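## Task

Take the black plate out of work nest N4 and place it in the yellow waste bin W1, a bin that can slide because it is not anchored. Apart from the bins, every item on the bench must finish exactly as it began. The plate must stay inside W1 by itself, with no gripper supporting it, and W1 must stand upright on the bench. Open the gripper and pull the arm away at the end.

## Robot and tools

ROBOT. Two Doosan M1013 six-joint arms, left_arm and right_arm, each with a Robotiq 140 two-finger gripper. Root links in the scene frame: left_arm at (+0.057, +0.647, 0) m, right_arm at (+0.047, -0.530, 0) m, both almost unrotated. Either arm may do the job; the idle one can be parked out of the way.

FRAMES. The scene frame has its origin on the table top between the arms, +z up, +x out over the table, and left_arm on the +y side. The names left and right do not refer to image sides. Each gripper has its own axes: fingers point along its +z, and the fingers open and close along its y. end_effector_position is the point between the pads when closed; closed fingertips reach about 33 mm past it, open ones about 9 mm. Closing pushes the tips roughly 24 mm further out, so keep that gap above a surface before closing.

execute_actions(actions). actions is a list of actions; each action is a list of 1 to 15 rows; each row lasts one control step (1/30 s), and if fewer than 15 rows are given the last one repeats, so every action takes 0.5 s. An empty list only returns the state and images. A row is one flat list of 18 numbers, each in [-1, 1], covering both arms even if one is idle: left_arm dx, dy, dz, rx, ry, rz, then left gripper position, force_limit, speed, then the same nine for right_arm. dx..rz are an offset, not a pose: measured from that gripper's measured pose at the start of the action (for a call's first action, the last pose a result reported), expressed in the gripper's own axes. Every row refers to that same start pose, not to the row before. Scale: 1.0 means 0.6 m for dx, dy, dz and 180 degrees for the rotation; rx, ry, rz form a single rotation vector. Each step the command is clipped to 70 mm and 16 degrees from the measured pose, and after an action the arm only continues to its last clipped pose, so large shifts need several actions.

Gripper numbers (absolute settings, not offsets): position +1 fully open (140 mm), about -0.8 pads touch, -1 closes until blocked. force_limit -1, 0, +1 give roughly 14, 60, 107 N grip. speed -1, 0, +1 give about 30, 140, 250 mm/s of gap change. A zero is a real command, so to leave a gripper unchanged resend its previous three numbers. To grip, send -1 and confirm object_status 2. To squeeze harder while gripping, raise force_limit and change position slightly (for example -1 to -0.98).

move(target, speed, stop_force, blocking). target is one 18-number row in the same layout; its pose parts are offsets from the pose in the latest result that shows one, in gripper axes; the gripper numbers are sent at the start. Each gripper follows a straight path, both ending together, 0.5 to 10 s long (cut off at 10 s). speed: top path speed in m/s, 0.002 to 0.5, default 0.25; rotation up to twice that in rad/s. Paths ignore obstacles and the other arm, and grippers may lag or overshoot. stop_force: optional, 20 to 80 N, one value for both arms; ends an arm's path when push against its motion rises that much, then backs it off slightly. Use it only with slow moves, not before 0.2 s into the scene, not when the gripper rotates, and not when leaving a surface. blocking=false returns after 0.5 s while motion continues; it cannot be combined with stop_force, and other moves or actions are refused until wait or stop shows it ended. The move: line gives the ending per arm (done, off_target, moving, held, fault, contact) and limits (paced = pose clipped; held = some steps blocked, after which the arm may speed up), plus each gripper's remaining distance.

wait(seconds): 0 to 10; lets time pass while arms hold their last command; a running move carries on. stop(): brakes a running move; fingers keep going. zoom_image(camera, region): camera is cam_high, cam_low, cam_left_wrist or cam_right_wrist; region [x0, y0, x1, y1] in pixels, top-left origin, at most 504 by 504. read_manual(section): returns licence text only ("licences"). finished_scene(scene): ends the current scene, given its number; irreversible.

RESULTS. The state line lists per arm the gripper position (m), quat_wxyz and velocities in the scene frame; printed positions can be off, more at long reach. Hand target lines show where the controller is driving each gripper. object_status: 0 moving, 1 blocked while opening, 2 blocked while closing (holding), 3 reached target or pads met (a thin part may still be held). position_measured is in counts: 3 open, 230 pads meeting. A pose unreachable line means clearance checking altered that arm's command. Joint torques and Flange force (N, includes held weight, noisy, may say no reading) hint at contacts. MOTOR HOT warns of heating; over-temperature brakes the arm. Cameras: cam_high and cam_low 504x504, wrist cameras 616x616 fisheye; calibration matrices are supplied and may be off by a few degrees and millimetres.

AVOID. Arms are stiff: commanding even a few millimetres into a firm surface can trigger a fault. Joint load limits (N m): waist and shoulder 299, elbow 140, three wrist joints 39.6; held weight counts. An outside force of 144 N anywhere on an arm, or a limit being hit, stops that arm for 10 s. Keep the arms from striking each other. Never knock or drop items off the table; avoid slams, slips and hard pushes. Loose objects may occasionally be nudged by outside pushes. W1 is unfixed, so do not shove or tip it.

Each tool is called after "Emit:" as a command line: name --argument value for each argument, lists and objects as JSON in quotes; but a table of rows of numbers goes row by row, as --pt "numbers of a row", without its own name.

## Session

Emit:
execute_actions --actions '[]'

Scene clock: 0.00 s.
left_arm: end_effector_position=(+0.7134, +0.3719, +0.1258) position_measured=3 object_status=3 end_effector_quat_wxyz=(-0.152, +0.950, -0.274, -0.005) end_effector_velocity=(-0.000, -0.001, +0.000) end_effector_angular_velocity=(-0.001, +0.000, -0.000) | right_arm: end_effector_position=(+0.7163, -0.5077, +0.2719) position_measured=3 object_status=3 end_effector_quat_wxyz=(-0.146, +0.561, +0.666, -0.469) end_effector_velocity=(-0.000, -0.001, +0.001) end_effector_angular_velocity=(+0.000, -0.002, -0.002)
Joint positions: left_arm=[-0.588  0.41   1.681  0.314  1.171  1.412] | right_arm=[ 0.18   0.695  1.212 -0.434  2.174 -0.084]
Joint velocities: left_arm=[-0.001  0.    -0.    -0.001  0.     0.   ] | right_arm=[-0.002 -0.002 -0.     0.     0.     0.   ]
Joint torques (N m, as the joint torque sensors report them, + toward a larger angle): no reading
Flange force (N, the push that the arm receives, along the gripper's own x y z axes): no reading
Hand target (left_arm): +0.713, +0.372, +0.126; -0.152, +0.950, -0.274, -0.005
Hand target (right_arm): +0.716, -0.508, +0.272; -0.146, +0.561, +0.666, -0.469
camera_calibration (this result's frames):
cam_left_wrist: T_world_to_cam=[[-0.436718, -0.838302, -0.326386, 0.670814], [-0.874998, 0.311566, 0.370547, 0.464918], [-0.208939, 0.447412, -0.869579, 0.273613], [0, 0, 0, 1]] pos_world=[0.756928, 0.295074, 0.284599]
cam_right_wrist: T_world_to_cam=[[0.604925, -0.160599, -0.779919, -0.291281], [0.508346, -0.676001, 0.533486, -0.850912], [-0.612903, -0.719188, -0.32729, 0.347859], [0, 0, 0, 1]] pos_world=[0.821964, -0.37182, 0.340625]

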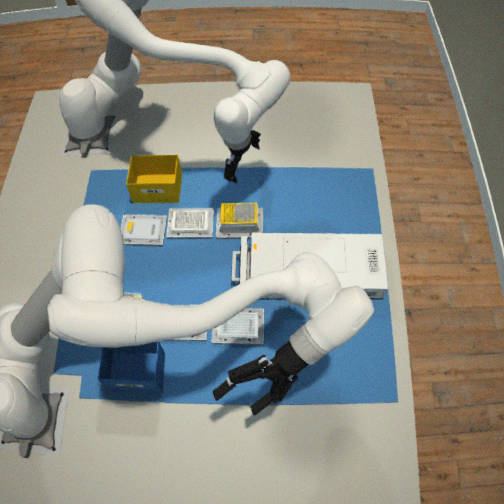

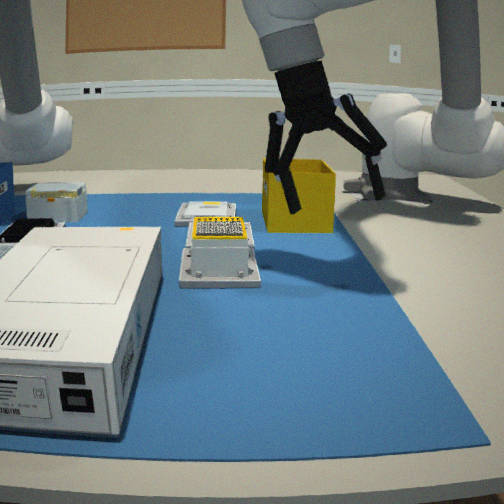

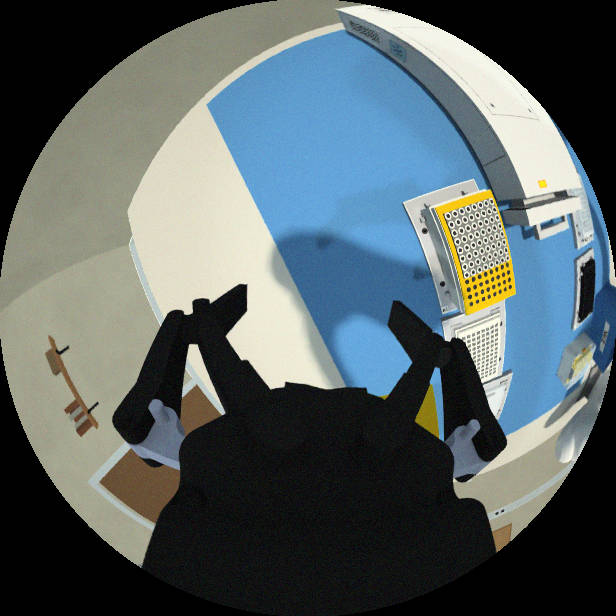

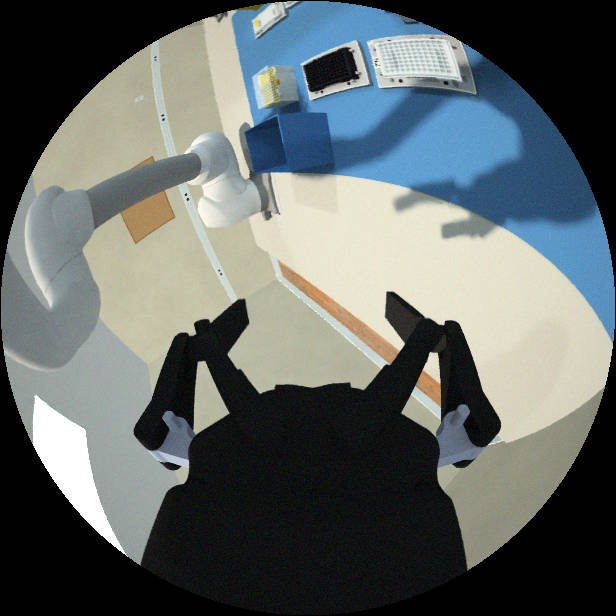

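Emit:
move --target '[0.045,0.241,-0.241,-0.0984,0.0032,-0.1773,1,0,0,-0.415,-0.016,0.29,0,0,0,1,0,0]' --speed 0.35

Emit:
zoom_image --camera "cam_high" --region '[90, 210, 290, 410]'

Scene clock: 19.40 s.
left_arm: end_effector_position=(+0.6504, +0.1994, +0.2197) position_measured=3 object_status=3 end_effector_quat_wxyz=(-0.000, +1.000, +0.000, -0.000) end_effector_velocity=(-0.000, -0.001, +0.000) end_effector_angular_velocity=(-0.001, -0.001, +0.001) | right_arm: end_effector_position=(+0.6661, -0.8075, +0.2720) position_measured=3 object_status=3 end_effector_quat_wxyz=(-0.146, +0.561, +0.667, -0.469) end_effector_velocity=(+0.000, -0.002, -0.000) end_effector_angular_velocity=(-0.001, +0.001, +0.000)
Joint positions: left_arm=[-0.702  0.352  1.551  0.     1.24   0.877] | right_arm=[-0.157  0.604  1.368 -0.682  1.952 -0.348]
Joint velocities: left_arm=[-0.001 -0.    -0.     0.    -0.001 -0.002] | right_arm=[-0.002  0.001 -0.001 -0.002 -0.001 -0.001]
Joint torques (N m, as the joint torque sensors report them, + toward a larger angle): left_arm=[ -1.03 -74.43 -37.48   4.59  -0.19   0.09] | right_arm=[  2.68 -93.29 -35.07   2.11   1.44   0.69]
Flange force (N, the push that the arm receives, along the gripper's own x y z axes): left_arm=[3.3 1.1 -2.8] | right_arm=[-3.9 -2.2 0.8]
Hand target (left_arm): +0.650, +0.199, +0.220; -0.000, +1.000, +0.000, -0.000
Hand target (right_arm): +0.666, -0.808, +0.272; -0.146, +0.561, +0.667, -0.469
Off the commanded pose (left_arm): 0.000 m, 0 deg.
Off the commanded pose (right_arm): 0.001 m, 0 deg.
move: done
camera_calibration (this result's frames):
cam_left_wrist: T_world_to_cam=[[0.0942038, -0.994931, -0.0351986, 0.151276], [-0.939657, -0.100539, 0.327012, 0.562526], [-0.328893, 0.00226885, -0.944364, 0.602502], [0, 0, 0, 1]] pos_world=[0.71249, 0.205698, 0.390353]
cam_right_wrist: T_world_to_cam=[[0.604517, -0.160119, -0.780334, -0.308198], [0.508956, -0.67594, 0.532981, -1.02838], [-0.612799, -0.719352, -0.327124, 0.101312], [0, 0, 0, 1]] pos_world=[0.771793, -0.671591, 0.34075]

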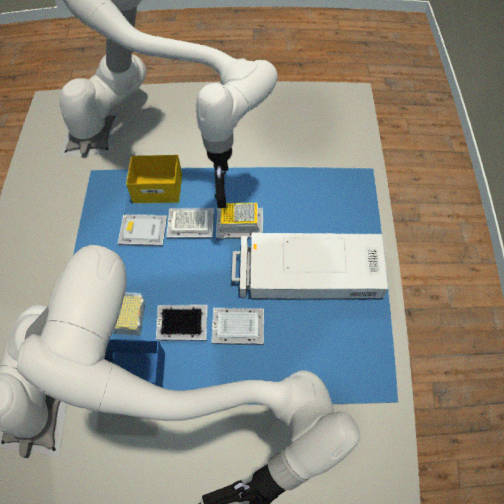

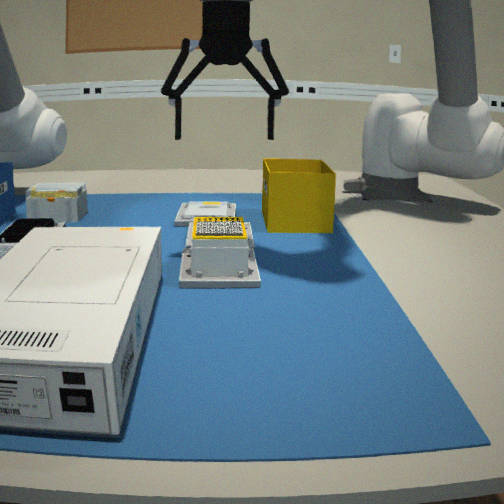

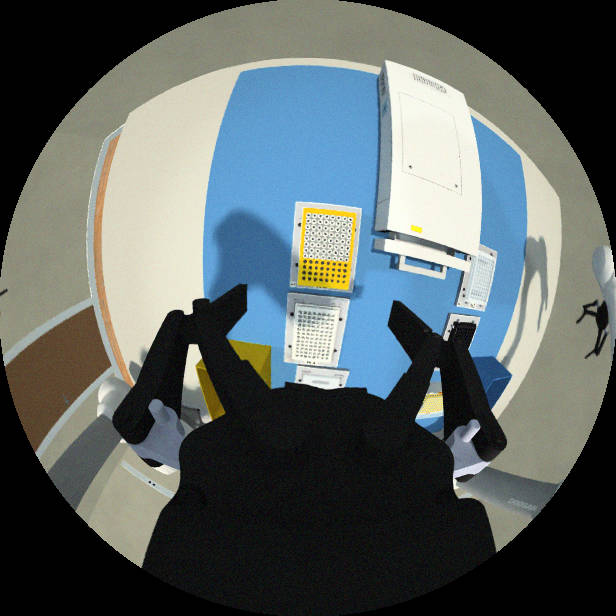

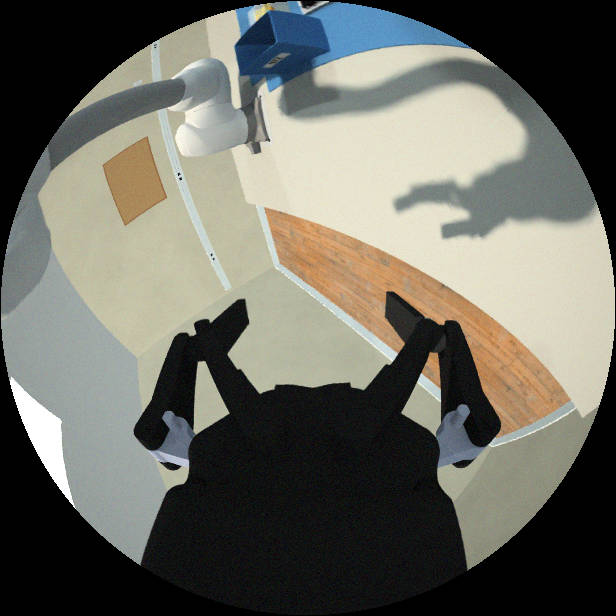

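Region (90, 210, 290, 410) of cam_high's 504x504 image, scaled by 2.520, with more detail than that image has.

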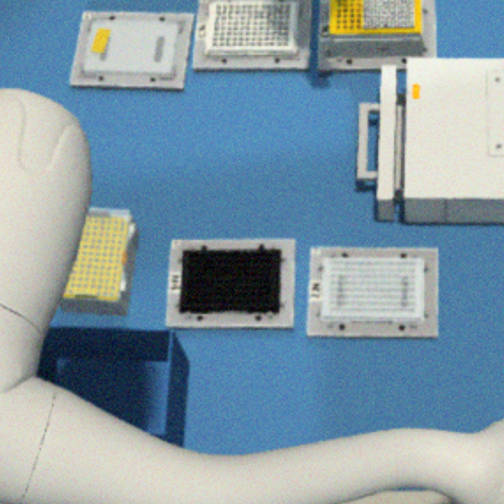

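Emit:
move --target '[-0.218,0.642,0.16,0,0,0,0.55,0,0,0,0,0,0,0,0,1,0,0]' --speed 0.35

Emit:
zoom_image --camera "cam_left_wrist" --region '[210, 190, 410, 390]'

Scene clock: 39.67 s.
left_arm: end_effector_position=(+0.5192, -0.1856, +0.1231) position_measured=59 object_status=3 end_effector_quat_wxyz=(-0.000, +1.000, +0.000, -0.000) end_effector_velocity=(+0.000, -0.001, -0.000) end_effector_angular_velocity=(+0.002, -0.001, -0.001) | right_arm: end_effector_position=(+0.6662, -0.8076, +0.2720) position_measured=3 object_status=3 end_effector_quat_wxyz=(-0.146, +0.561, +0.667, -0.469) end_effector_velocity=(+0.000, -0.000, +0.001) end_effector_angular_velocity=(-0.001, -0.002, +0.000)
Joint positions: left_arm=[-1.109  0.734  1.122 -0.001  1.286  0.47 ] | right_arm=[-0.157  0.604  1.368 -0.682  1.952 -0.348]
Joint velocities: left_arm=[-0.001  0.002 -0.003  0.002  0.002  0.   ] | right_arm=[ 0.    -0.001 -0.001 -0.001  0.    -0.   ]
Joint torques (N m, as the joint torque sensors report them, + toward a larger angle): left_arm=[  -0.54 -110.85  -38.31    4.73    0.05    0.19] | right_arm=[  0.48 -92.24 -35.05   2.03   1.59   0.54]
Flange force (N, the push that the arm receives, along the gripper's own x y z axes): left_arm=[4.1 6.0 -0.9] | right_arm=[-1.3 -3.4 0.1]
Hand target (left_arm): +0.519, -0.186, +0.123; -0.000, +1.000, +0.000, -0.000
Hand target (right_arm): +0.666, -0.808, +0.272; -0.146, +0.561, +0.667, -0.469
Off the commanded pose (left_arm): 0.001 m, 0 deg.
Off the commanded pose (right_arm): 0.000 m, 0 deg.
move: done
camera_calibration (this result's frames):
cam_left_wrist: T_world_to_cam=[[0.0942481, -0.994938, -0.0348602, -0.22288], [-0.939501, -0.100471, 0.327481, 0.431969], [-0.329325, 0.00188674, -0.944215, 0.469151], [0, 0, 0, 1]] pos_world=[0.581345, -0.179237, 0.293748]
cam_right_wrist: T_world_to_cam=[[0.604547, -0.160085, -0.780318, -0.308253], [0.508969, -0.675924, 0.532989, -1.02842], [-0.612759, -0.719374, -0.32715, 0.101276], [0, 0, 0, 1]] pos_world=[0.771842, -0.671623, 0.340732]

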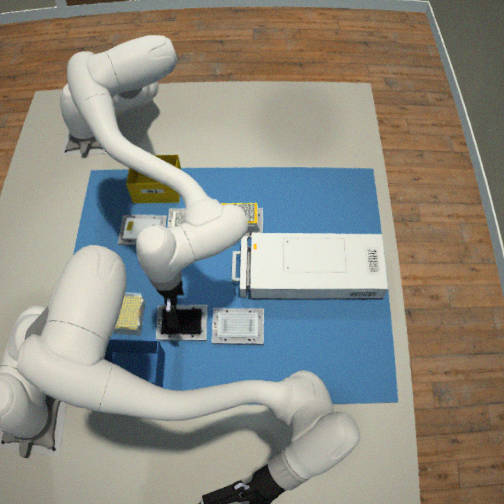

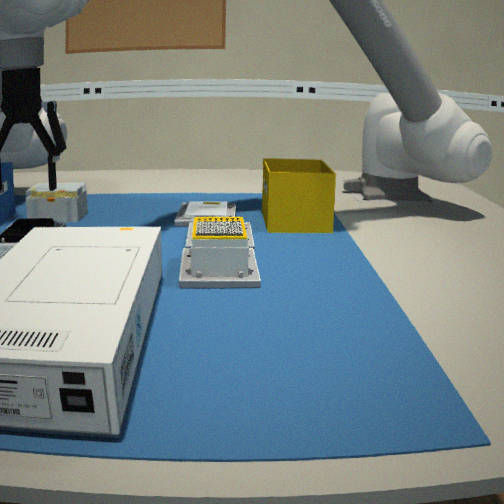

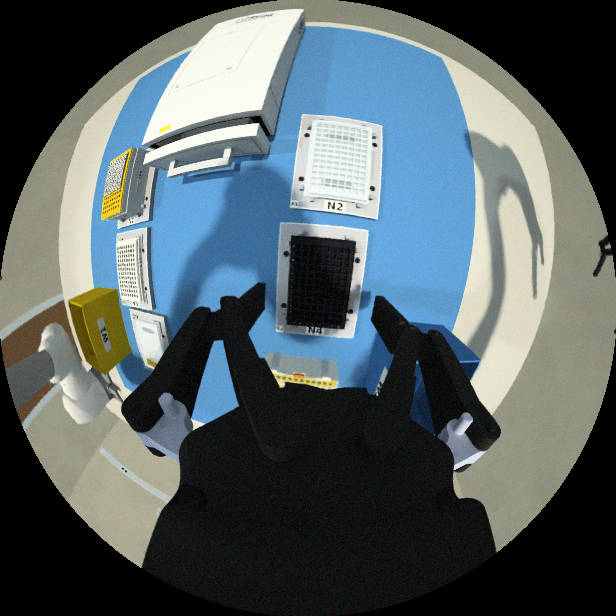

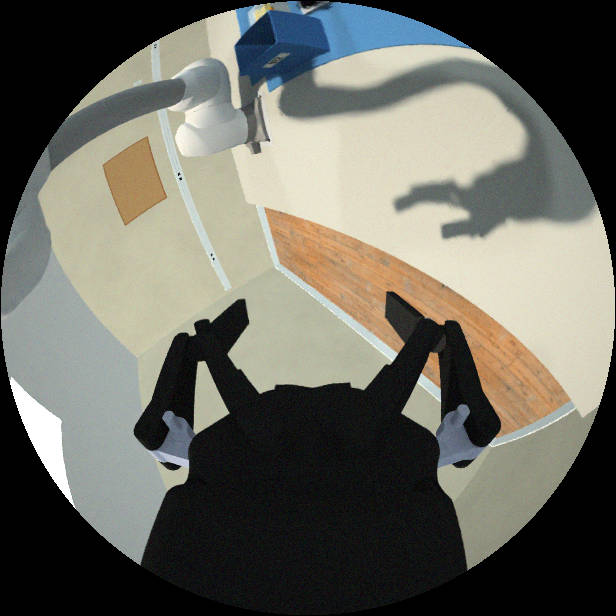

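Region (210, 190, 410, 390) of cam_left_wrist's 616x616 image, scaled by 2.520, with more detail than that image has.

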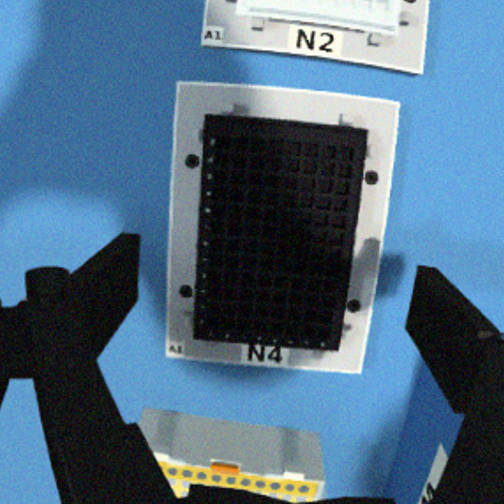

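Emit:
move --target '[0,0,0.104,0,0,-0.009,0.45,0,0,0,0,0,0,0,0,1,0,0]' --speed 0.12

Emit:
zoom_image --camera "cam_left_wrist" --region '[210, 190, 410, 390]'

Emit:
zoom_image --camera "cam_low" --region '[0, 160, 100, 260]'

Scene clock: 53.47 s.
left_arm: end_effector_position=(+0.5191, -0.1855, +0.0608) position_measured=72 object_status=3 end_effector_quat_wxyz=(-0.000, +1.000, +0.014, -0.000) end_effector_velocity=(-0.000, +0.000, -0.001) end_effector_angular_velocity=(+0.001, -0.000, -0.001) | right_arm: end_effector_position=(+0.6661, -0.8075, +0.2720) position_measured=3 object_status=3 end_effector_quat_wxyz=(-0.146, +0.561, +0.667, -0.469) end_effector_velocity=(-0.000, -0.000, -0.000) end_effector_angular_velocity=(-0.001, +0.001, -0.000)
Joint positions: left_arm=[-1.109  0.769  1.176 -0.001  1.197  0.442] | right_arm=[-0.157  0.604  1.368 -0.682  1.952 -0.348]
Joint velocities: left_arm=[-0.     0.001  0.001  0.001 -0.     0.   ] | right_arm=[-0.     0.001  0.    -0.001  0.     0.   ]
Joint torques (N m, as the joint torque sensors report them, + toward a larger angle): left_arm=[  -1.04 -110.94  -38.09    4.25    0.03    0.31] | right_arm=[  1.01 -92.68 -34.95   2.05   1.7    0.56]
Flange force (N, the push that the arm receives, along the gripper's own x y z axes): left_arm=[1.4 1.8 -0.5] | right_arm=[-2.0 -1.5 0.2]
Hand target (left_arm): +0.519, -0.185, +0.061; -0.000, +1.000, +0.014, -0.000
Hand target (right_arm): +0.666, -0.808, +0.272; -0.146, +0.561, +0.667, -0.469
Off the commanded pose (left_arm): 0.000 m, 0 deg.
Off the commanded pose (right_arm): 0.000 m, 0 deg.
move: done
camera_calibration (this result's frames):
cam_left_wrist: T_world_to_cam=[[0.122229, -0.991889, -0.0348813, -0.238903], [-0.936331, -0.126896, 0.327386, 0.445726], [-0.329157, -0.00735562, -0.944247, 0.408459], [0, 0, 0, 1]] pos_world=[0.580995, -0.1774, 0.231429]
cam_right_wrist: T_world_to_cam=[[0.604517, -0.160119, -0.780334, -0.308197], [0.508956, -0.675941, 0.532981, -1.02838], [-0.6128, -0.719351, -0.327124, 0.101312], [0, 0, 0, 1]] pos_world=[0.771793, -0.671591, 0.34075]

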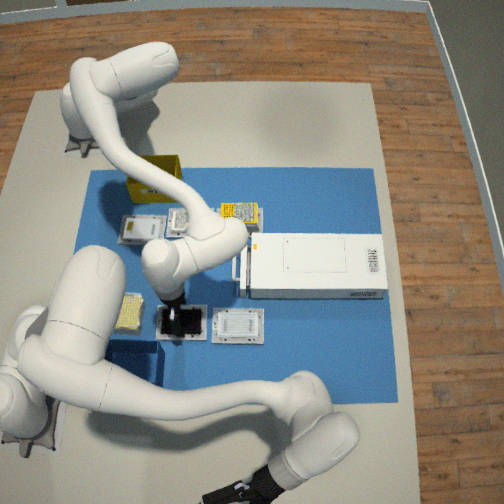

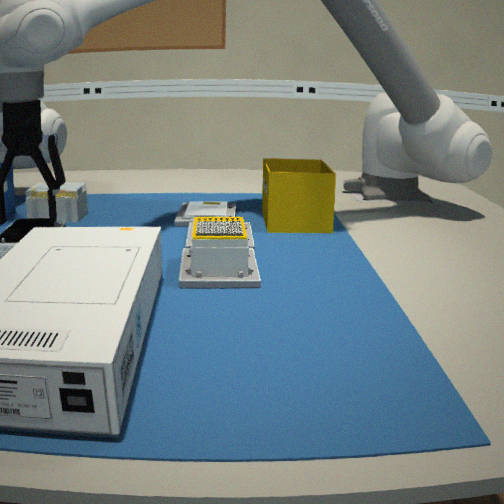

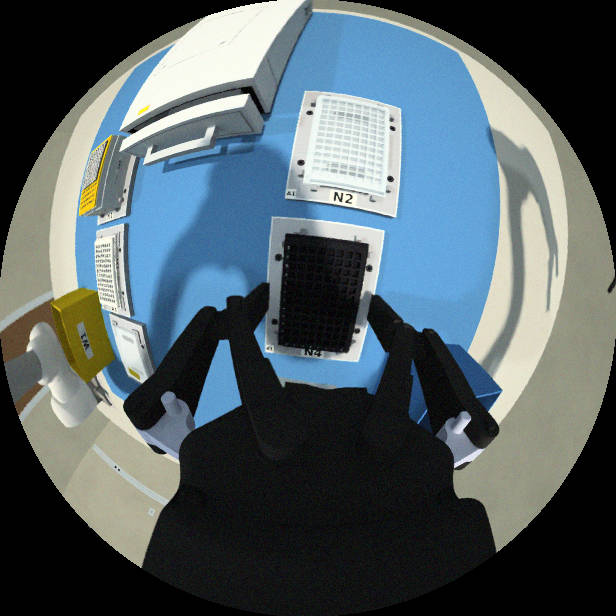

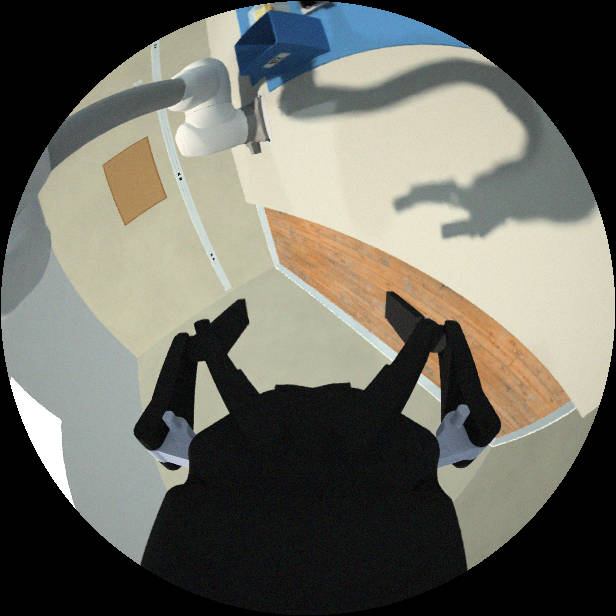

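Region (210, 190, 410, 390) of cam_left_wrist's 616x616 image, scaled by 2.520, with more detail than that image has.

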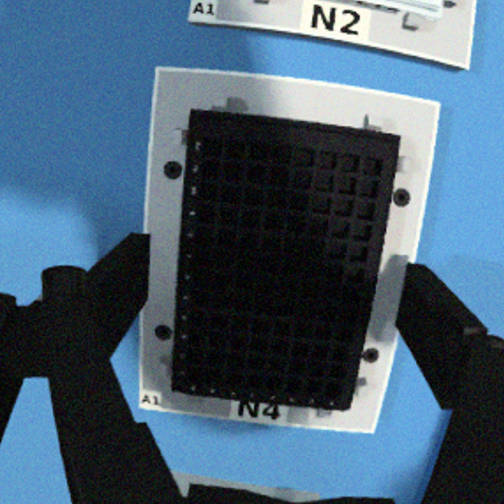

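Region (0, 160, 100, 260) of cam_low's 504x504 image, scaled by 5.040, with more detail than that image has.

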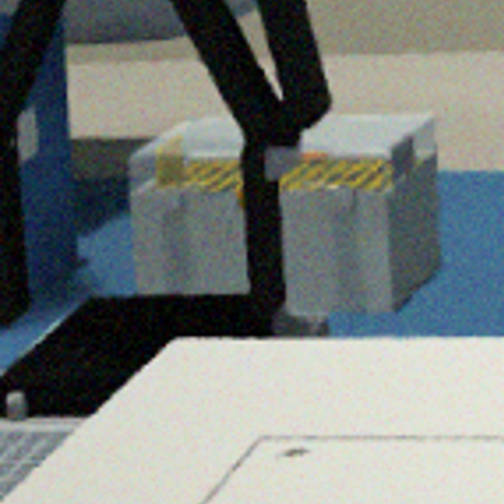

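Emit:
move --target '[0.001,0.0023,0.022,0,0,0,0.45,0,0,0,0,0,0,0,0,1,0,0]' --speed 0.04

Emit:
zoom_image --camera "cam_left_wrist" --region '[210, 190, 410, 390]'

Scene clock: 58.50 s.
left_arm: end_effector_position=(+0.5198, -0.1868, +0.0476) position_measured=72 object_status=3 end_effector_quat_wxyz=(-0.000, +1.000, +0.014, -0.000) end_effector_velocity=(+0.000, -0.000, -0.001) end_effector_angular_velocity=(-0.001, -0.000, -0.001) | right_arm: end_effector_position=(+0.6662, -0.8075, +0.2720) position_measured=3 object_status=3 end_effector_quat_wxyz=(-0.146, +0.561, +0.667, -0.469) end_effector_velocity=(+0.000, -0.001, +0.000) end_effector_angular_velocity=(-0.001, -0.001, -0.001)
Joint positions: left_arm=[-1.109  0.78   1.182 -0.001  1.181  0.442] | right_arm=[-0.157  0.604  1.368 -0.682  1.952 -0.348]
Joint velocities: left_arm=[ 0.     0.001  0.    -0.    -0.002  0.001] | right_arm=[-0.001  0.    -0.001 -0.001 -0.     0.   ]
Joint torques (N m, as the joint torque sensors report them, + toward a larger angle): left_arm=[  -0.51 -112.99  -37.11    4.71   -0.13    0.21] | right_arm=[  0.86 -92.83 -34.94   2.09   1.64   0.52]
Flange force (N, the push that the arm receives, along the gripper's own x y z axes): left_arm=[3.5 6.1 -0.3] | right_arm=[-2.6 -1.8 0.1]
Hand target (left_arm): +0.520, -0.187, +0.048; -0.000, +1.000, +0.014, -0.000
Hand target (right_arm): +0.666, -0.808, +0.272; -0.146, +0.561, +0.667, -0.469
Off the commanded pose (left_arm): 0.000 m, 0 deg.
Off the commanded pose (right_arm): 0.000 m, 0 deg.
move: done
camera_calibration (this result's frames):
cam_left_wrist: T_world_to_cam=[[0.122388, -0.991871, -0.0348421, -0.240802], [-0.936293, -0.127032, 0.327443, 0.450474], [-0.329207, -0.00745253, -0.944228, 0.396295], [0, 0, 0, 1]] pos_world=[0.58171, -0.178666, 0.218299]
cam_right_wrist: T_world_to_cam=[[0.604551, -0.160072, -0.780317, -0.308246], [0.508983, -0.675913, 0.532989, -1.02841], [-0.612743, -0.719388, -0.32715, 0.101268], [0, 0, 0, 1]] pos_world=[0.771846, -0.671607, 0.340732]

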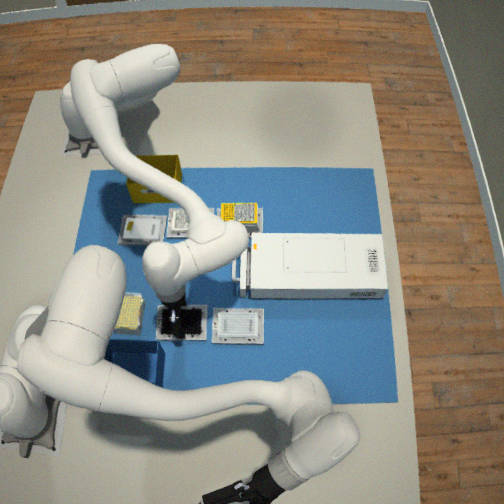

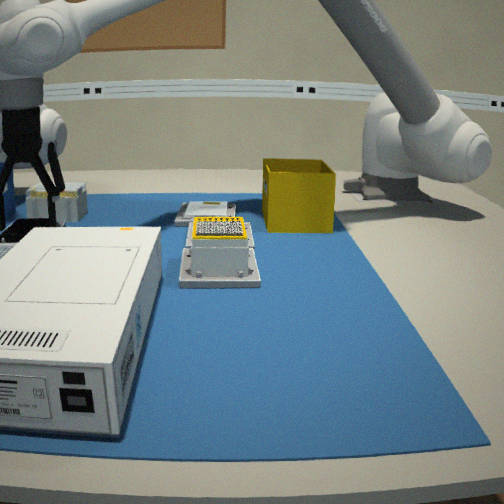

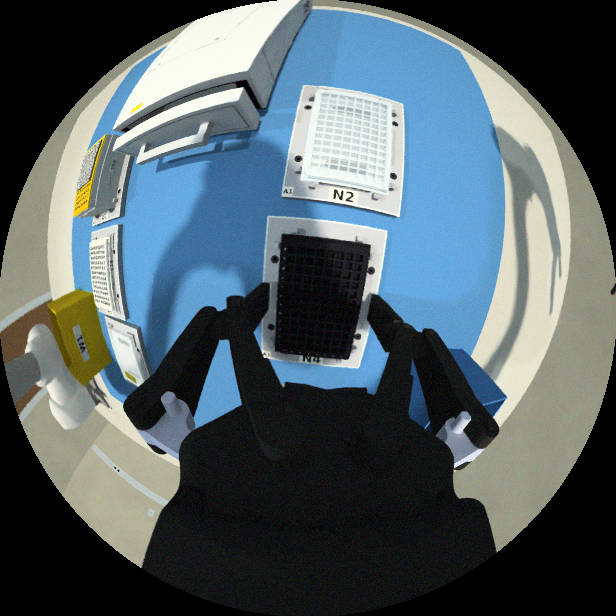

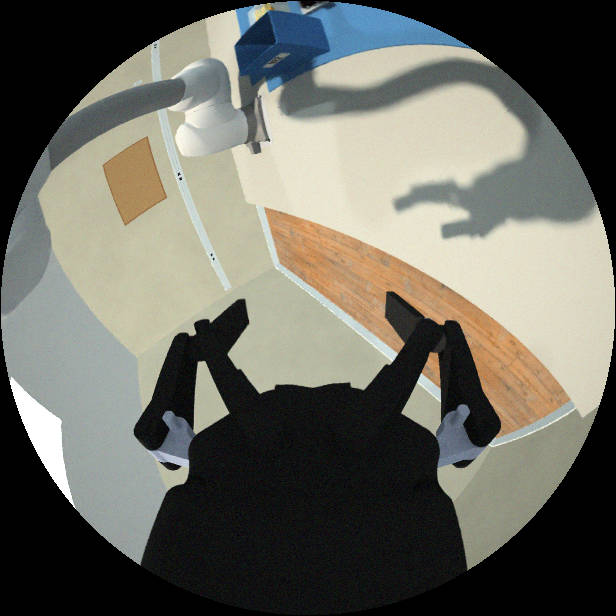

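Region (210, 190, 410, 390) of cam_left_wrist's 616x616 image, scaled by 2.520, with more detail than that image has.

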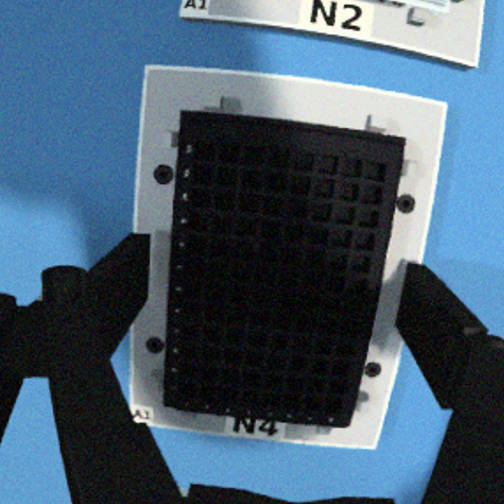

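Emit:
move --target '[0,0,0,0,0,0,-1,-0.1,-0.7,0,0,0,0,0,0,1,0,0]'

Scene clock: 61.53 s.
left_arm: end_effector_position=(+0.5197, -0.1868, +0.0477) position_measured=107 object_status=2 end_effector_quat_wxyz=(-0.000, +1.000, +0.014, -0.000) end_effector_velocity=(+0.000, +0.000, -0.000) end_effector_angular_velocity=(+0.000, -0.001, -0.000) | right_arm: end_effector_position=(+0.6661, -0.8075, +0.2720) position_measured=3 object_status=3 end_effector_quat_wxyz=(-0.146, +0.561, +0.667, -0.469) end_effector_velocity=(+0.000, -0.000, +0.000) end_effector_angular_velocity=(+0.000, -0.001, -0.001)
Joint positions: left_arm=[-1.109  0.78   1.182 -0.001  1.181  0.442] | right_arm=[-0.157  0.604  1.368 -0.682  1.952 -0.348]
Joint velocities: left_arm=[ 0.     0.    -0.     0.001 -0.     0.   ] | right_arm=[-0.001  0.    -0.001  0.     0.     0.   ]
Joint torques (N m, as the joint torque sensors report them, + toward a larger angle): left_arm=[ -0.93 -89.76 -26.57   4.33  -2.45   0.4 ] | right_arm=[  0.79 -93.03 -35.33   2.11   1.7    0.5 ]
Flange force (N, the push that the arm receives, along the gripper's own x y z axes): left_arm=[2.7 3.2 -26.3] | right_arm=[-1.5 -1.9 0.6]
Hand target (left_arm): +0.520, -0.187, +0.048; -0.000, +1.000, +0.014, -0.000
Hand target (right_arm): +0.666, -0.808, +0.272; -0.146, +0.561, +0.667, -0.469
Off the commanded pose (left_arm): 0.000 m, 0 deg.
Off the commanded pose (right_arm): 0.000 m, 0 deg.
move: done
camera_calibration (this result's frames):
cam_left_wrist: T_world_to_cam=[[0.122233, -0.991892, -0.0347643, -0.240781], [-0.93635, -0.126862, 0.327346, 0.450443], [-0.329102, -0.00746103, -0.944265, 0.396252], [0, 0, 0, 1]] pos_world=[0.581611, -0.178728, 0.218346]
cam_right_wrist: T_world_to_cam=[[0.604516, -0.160118, -0.780335, -0.308197], [0.508956, -0.675941, 0.53298, -1.02838], [-0.6128, -0.719351, -0.327124, 0.101313], [0, 0, 0, 1]] pos_world=[0.771793, -0.671591, 0.34075]

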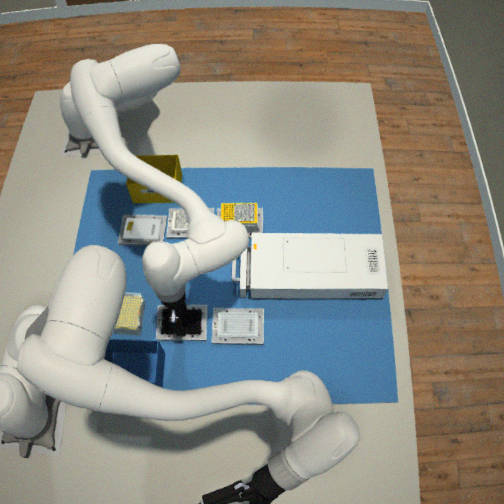

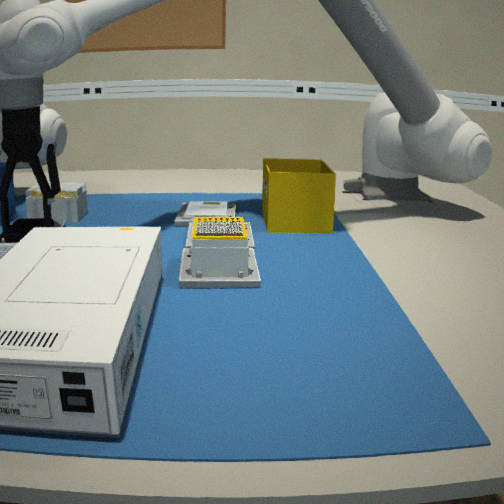

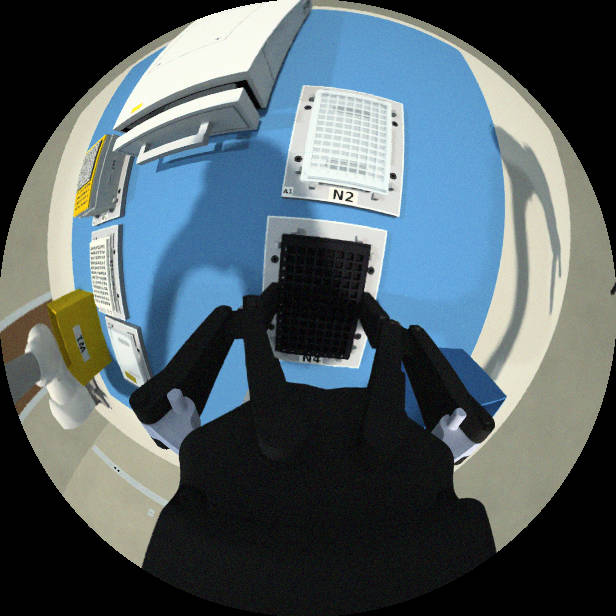

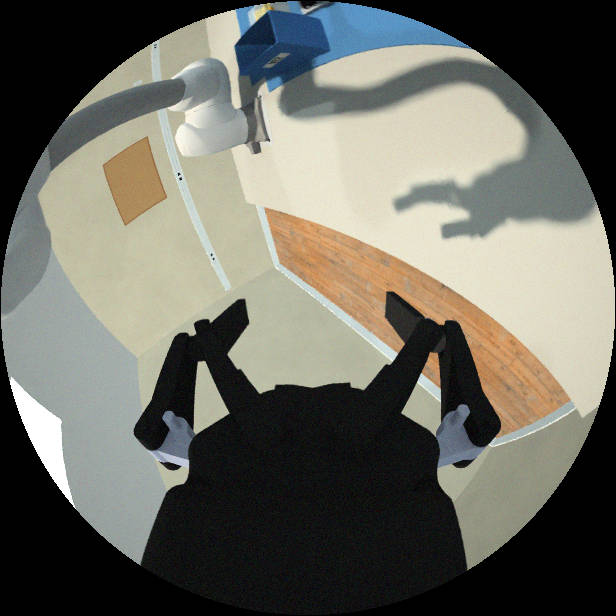

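Emit:
move --target '[0,0,-0.083,0,0,0,-1,-0.1,-0.7,0,0,0,0,0,0,1,0,0]' --speed 0.07

Emit:
move --target '[-0.198,-0.901,-0.178,0,0,0.009,-1,-0.1,-0.7,0,0,0,0,0,0,1,0,0]' --speed 0.35

Emit:
zoom_image --camera "cam_low" --region '[220, 80, 380, 240]'

Emit:
zoom_image --camera "cam_left_wrist" --region '[190, 170, 430, 410]'

Scene clock: 71.60 s.
left_arm: end_effector_position=(+0.5198, -0.1869, +0.0974) position_measured=108 object_status=2 end_effector_quat_wxyz=(-0.000, +1.000, +0.014, -0.000) end_effector_velocity=(+0.001, +0.001, +0.001) end_effector_angular_velocity=(+0.001, -0.001, +0.001) | right_arm: end_effector_position=(+0.6662, -0.8075, +0.2720) position_measured=3 object_status=3 end_effector_quat_wxyz=(-0.146, +0.561, +0.667, -0.469) end_effector_velocity=(-0.000, -0.000, -0.000) end_effector_angular_velocity=(+0.001, -0.000, -0.001)
Joint positions: left_arm=[-1.109  0.75   1.142 -0.001  1.251  0.442] | right_arm=[-0.157  0.604  1.368 -0.682  1.952 -0.348]
Joint velocities: left_arm=[ 0.001 -0.    -0.001  0.001  0.002 -0.   ] | right_arm=[-0.001 -0.     0.     0.001  0.     0.   ]
Joint torques (N m, as the joint torque sensors report them, + toward a larger angle): left_arm=[   0.41 -111.29  -38.76    4.85   -0.09    0.06] | right_arm=[  0.69 -92.1  -35.11   1.95   1.62   0.5 ]
Flange force (N, the push that the arm receives, along the gripper's own x y z axes): left_arm=[1.9 4.1 0.1] | right_arm=[-1.1 -3.6 0.6]
Hand target (left_arm): +0.520, -0.187, +0.097; -0.000, +1.000, +0.014, -0.000
Hand target (right_arm): +0.666, -0.808, +0.272; -0.146, +0.561, +0.667, -0.469
Off the commanded pose (left_arm): 0.000 m, 0 deg.
Off the commanded pose (right_arm): 0.000 m, 0 deg.
move: done
camera_calibration (this result's frames):
cam_left_wrist: T_world_to_cam=[[0.122373, -0.991875, -0.0347561, -0.239183], [-0.936299, -0.12699, 0.32744, 0.434229], [-0.329193, -0.00752753, -0.944233, 0.443282], [0, 0, 0, 1]] pos_world=[0.581764, -0.17876, 0.268064]
cam_right_wrist: T_world_to_cam=[[0.604551, -0.160072, -0.780317, -0.308247], [0.508983, -0.675913, 0.53299, -1.02841], [-0.612743, -0.719388, -0.32715, 0.101268], [0, 0, 0, 1]] pos_world=[0.771846, -0.671607, 0.340732]

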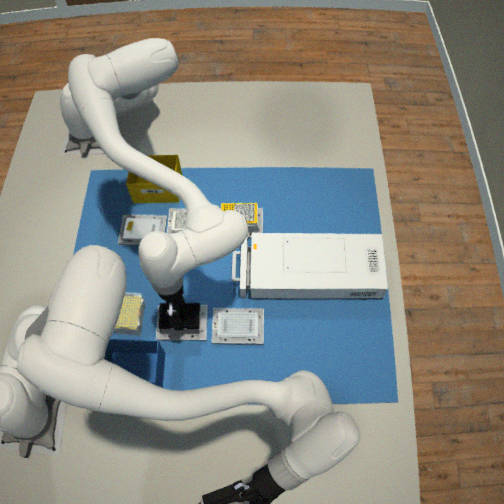

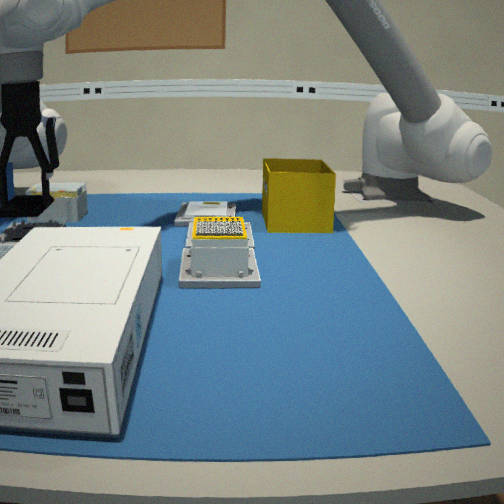

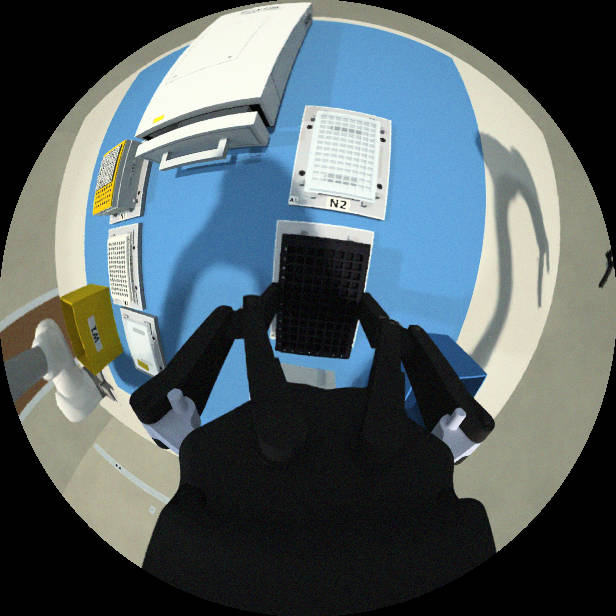

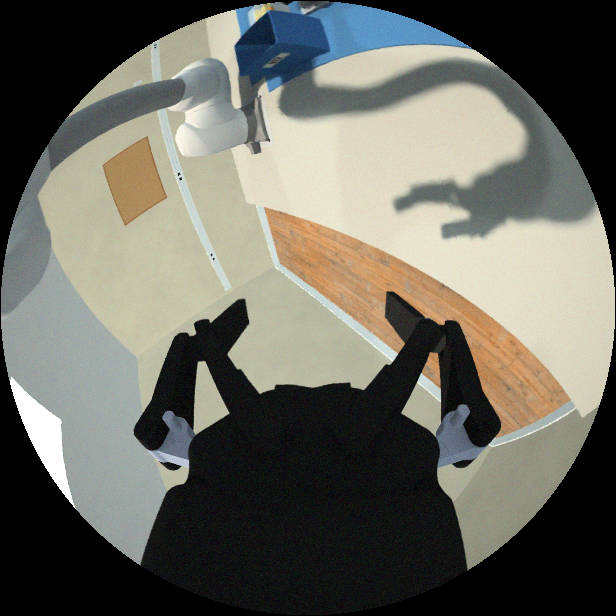

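Scene clock: 73.77 s.
left_arm: end_effector_position=(+0.3862, +0.3500, +0.2055) position_measured=108 object_status=2 end_effector_quat_wxyz=(-0.000, +1.000, +0.000, -0.000) end_effector_velocity=(-0.001, +0.001, +0.001) end_effector_angular_velocity=(-0.001, +0.001, +0.000) | right_arm: end_effector_position=(+0.6662, -0.8075, +0.2720) position_measured=3 object_status=3 end_effector_quat_wxyz=(-0.146, +0.561, +0.667, -0.469) end_effector_velocity=(-0.001, -0.000, +0.000) end_effector_angular_velocity=(+0.001, -0.000, -0.002)
Joint positions: left_arm=[-0.821 -0.108  2.105  0.     1.146  0.758] | right_arm=[-0.157  0.604  1.368 -0.682  1.952 -0.348]
Joint velocities: left_arm=[ 0.001 -0.002  0.    -0.001  0.001  0.001] | right_arm=[-0.001 -0.001  0.001  0.001  0.    -0.   ]
Joint torques (N m, as the joint torque sensors report them, + toward a larger angle): left_arm=[ -2.73 -28.29 -36.26   4.63  -0.19   0.65] | right_arm=[  0.51 -92.25 -34.77   2.02   1.73   0.52]
Flange force (N, the push that the arm receives, along the gripper's own x y z axes): left_arm=[7.2 0.9 -1.1] | right_arm=[-2.0 -2.6 0.2]
Hand target (left_arm): +0.386, +0.350, +0.206; -0.000, +1.000, +0.000, -0.000
Hand target (right_arm): +0.666, -0.808, +0.272; -0.146, +0.561, +0.667, -0.469
Off the commanded pose (left_arm): 0.001 m, 0 deg.
Off the commanded pose (right_arm): 0.000 m, 0 deg.
move: done
camera_calibration (this result's frames):
cam_left_wrist: T_world_to_cam=[[0.0942681, -0.994933, -0.0349542, 0.325366], [-0.939628, -0.10052, 0.327102, 0.334003], [-0.328958, 0.00200869, -0.944343, 0.501958], [0, 0, 0, 1]] pos_world=[0.44829, 0.356283, 0.376141]
cam_right_wrist: T_world_to_cam=[[0.604551, -0.160072, -0.780317, -0.308247], [0.508983, -0.675913, 0.53299, -1.02841], [-0.612743, -0.719388, -0.32715, 0.101267], [0, 0, 0, 1]] pos_world=[0.771846, -0.671607, 0.340732]

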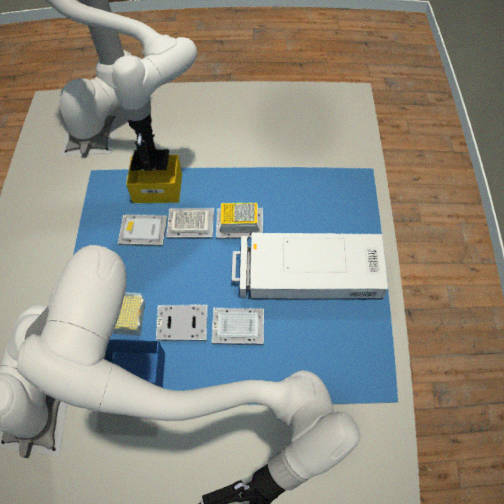

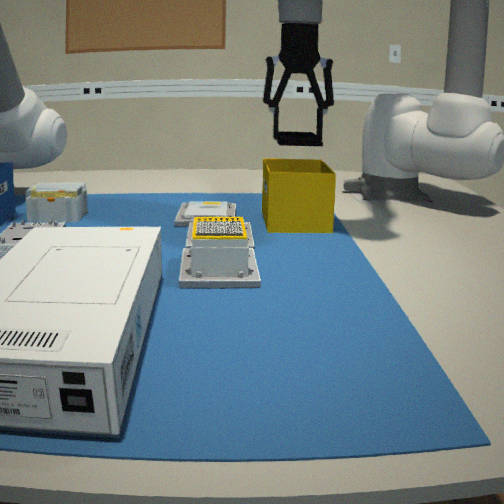

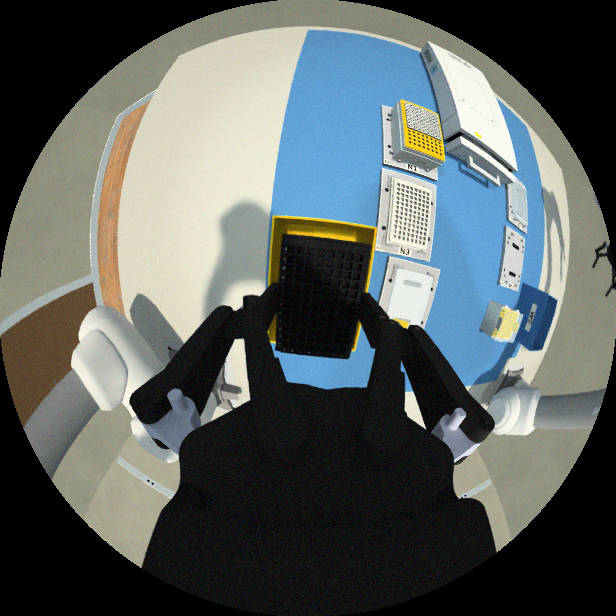

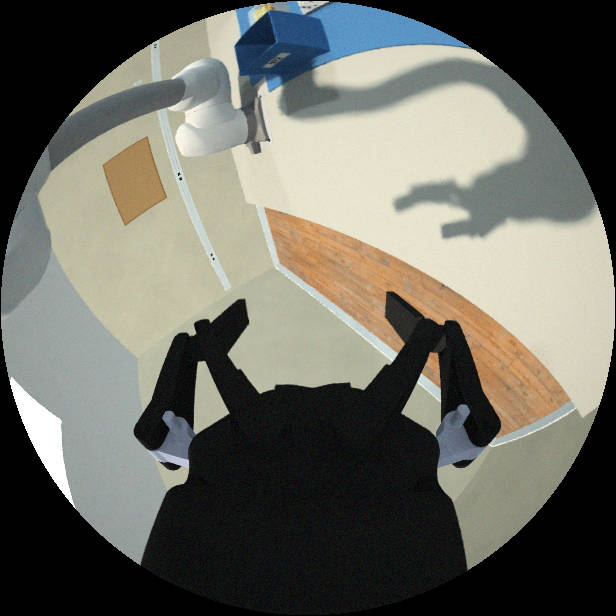

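Region (220, 80, 380, 240) of cam_low's 504x504 image, scaled by 3.150, with more detail than that image has.

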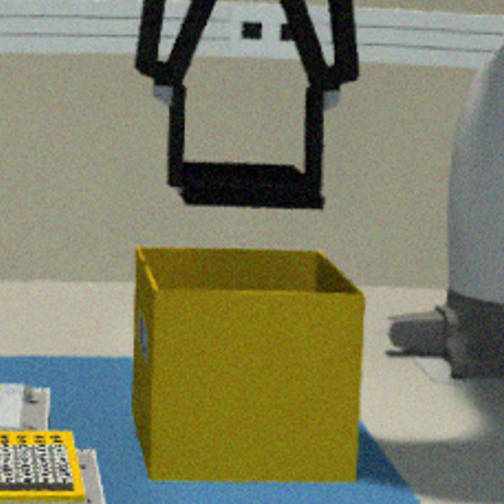

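Region (190, 170, 430, 410) of cam_left_wrist's 616x616 image, scaled by 2.100, with more detail than that image has.

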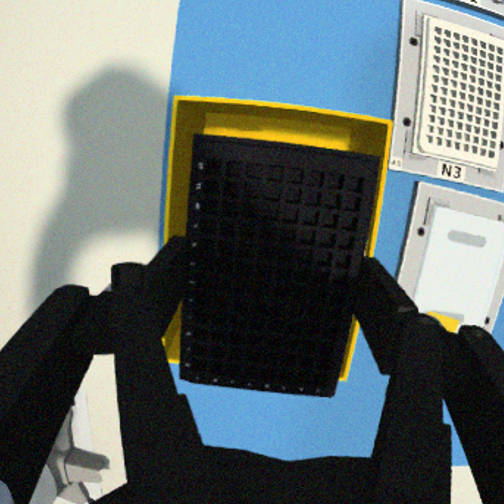

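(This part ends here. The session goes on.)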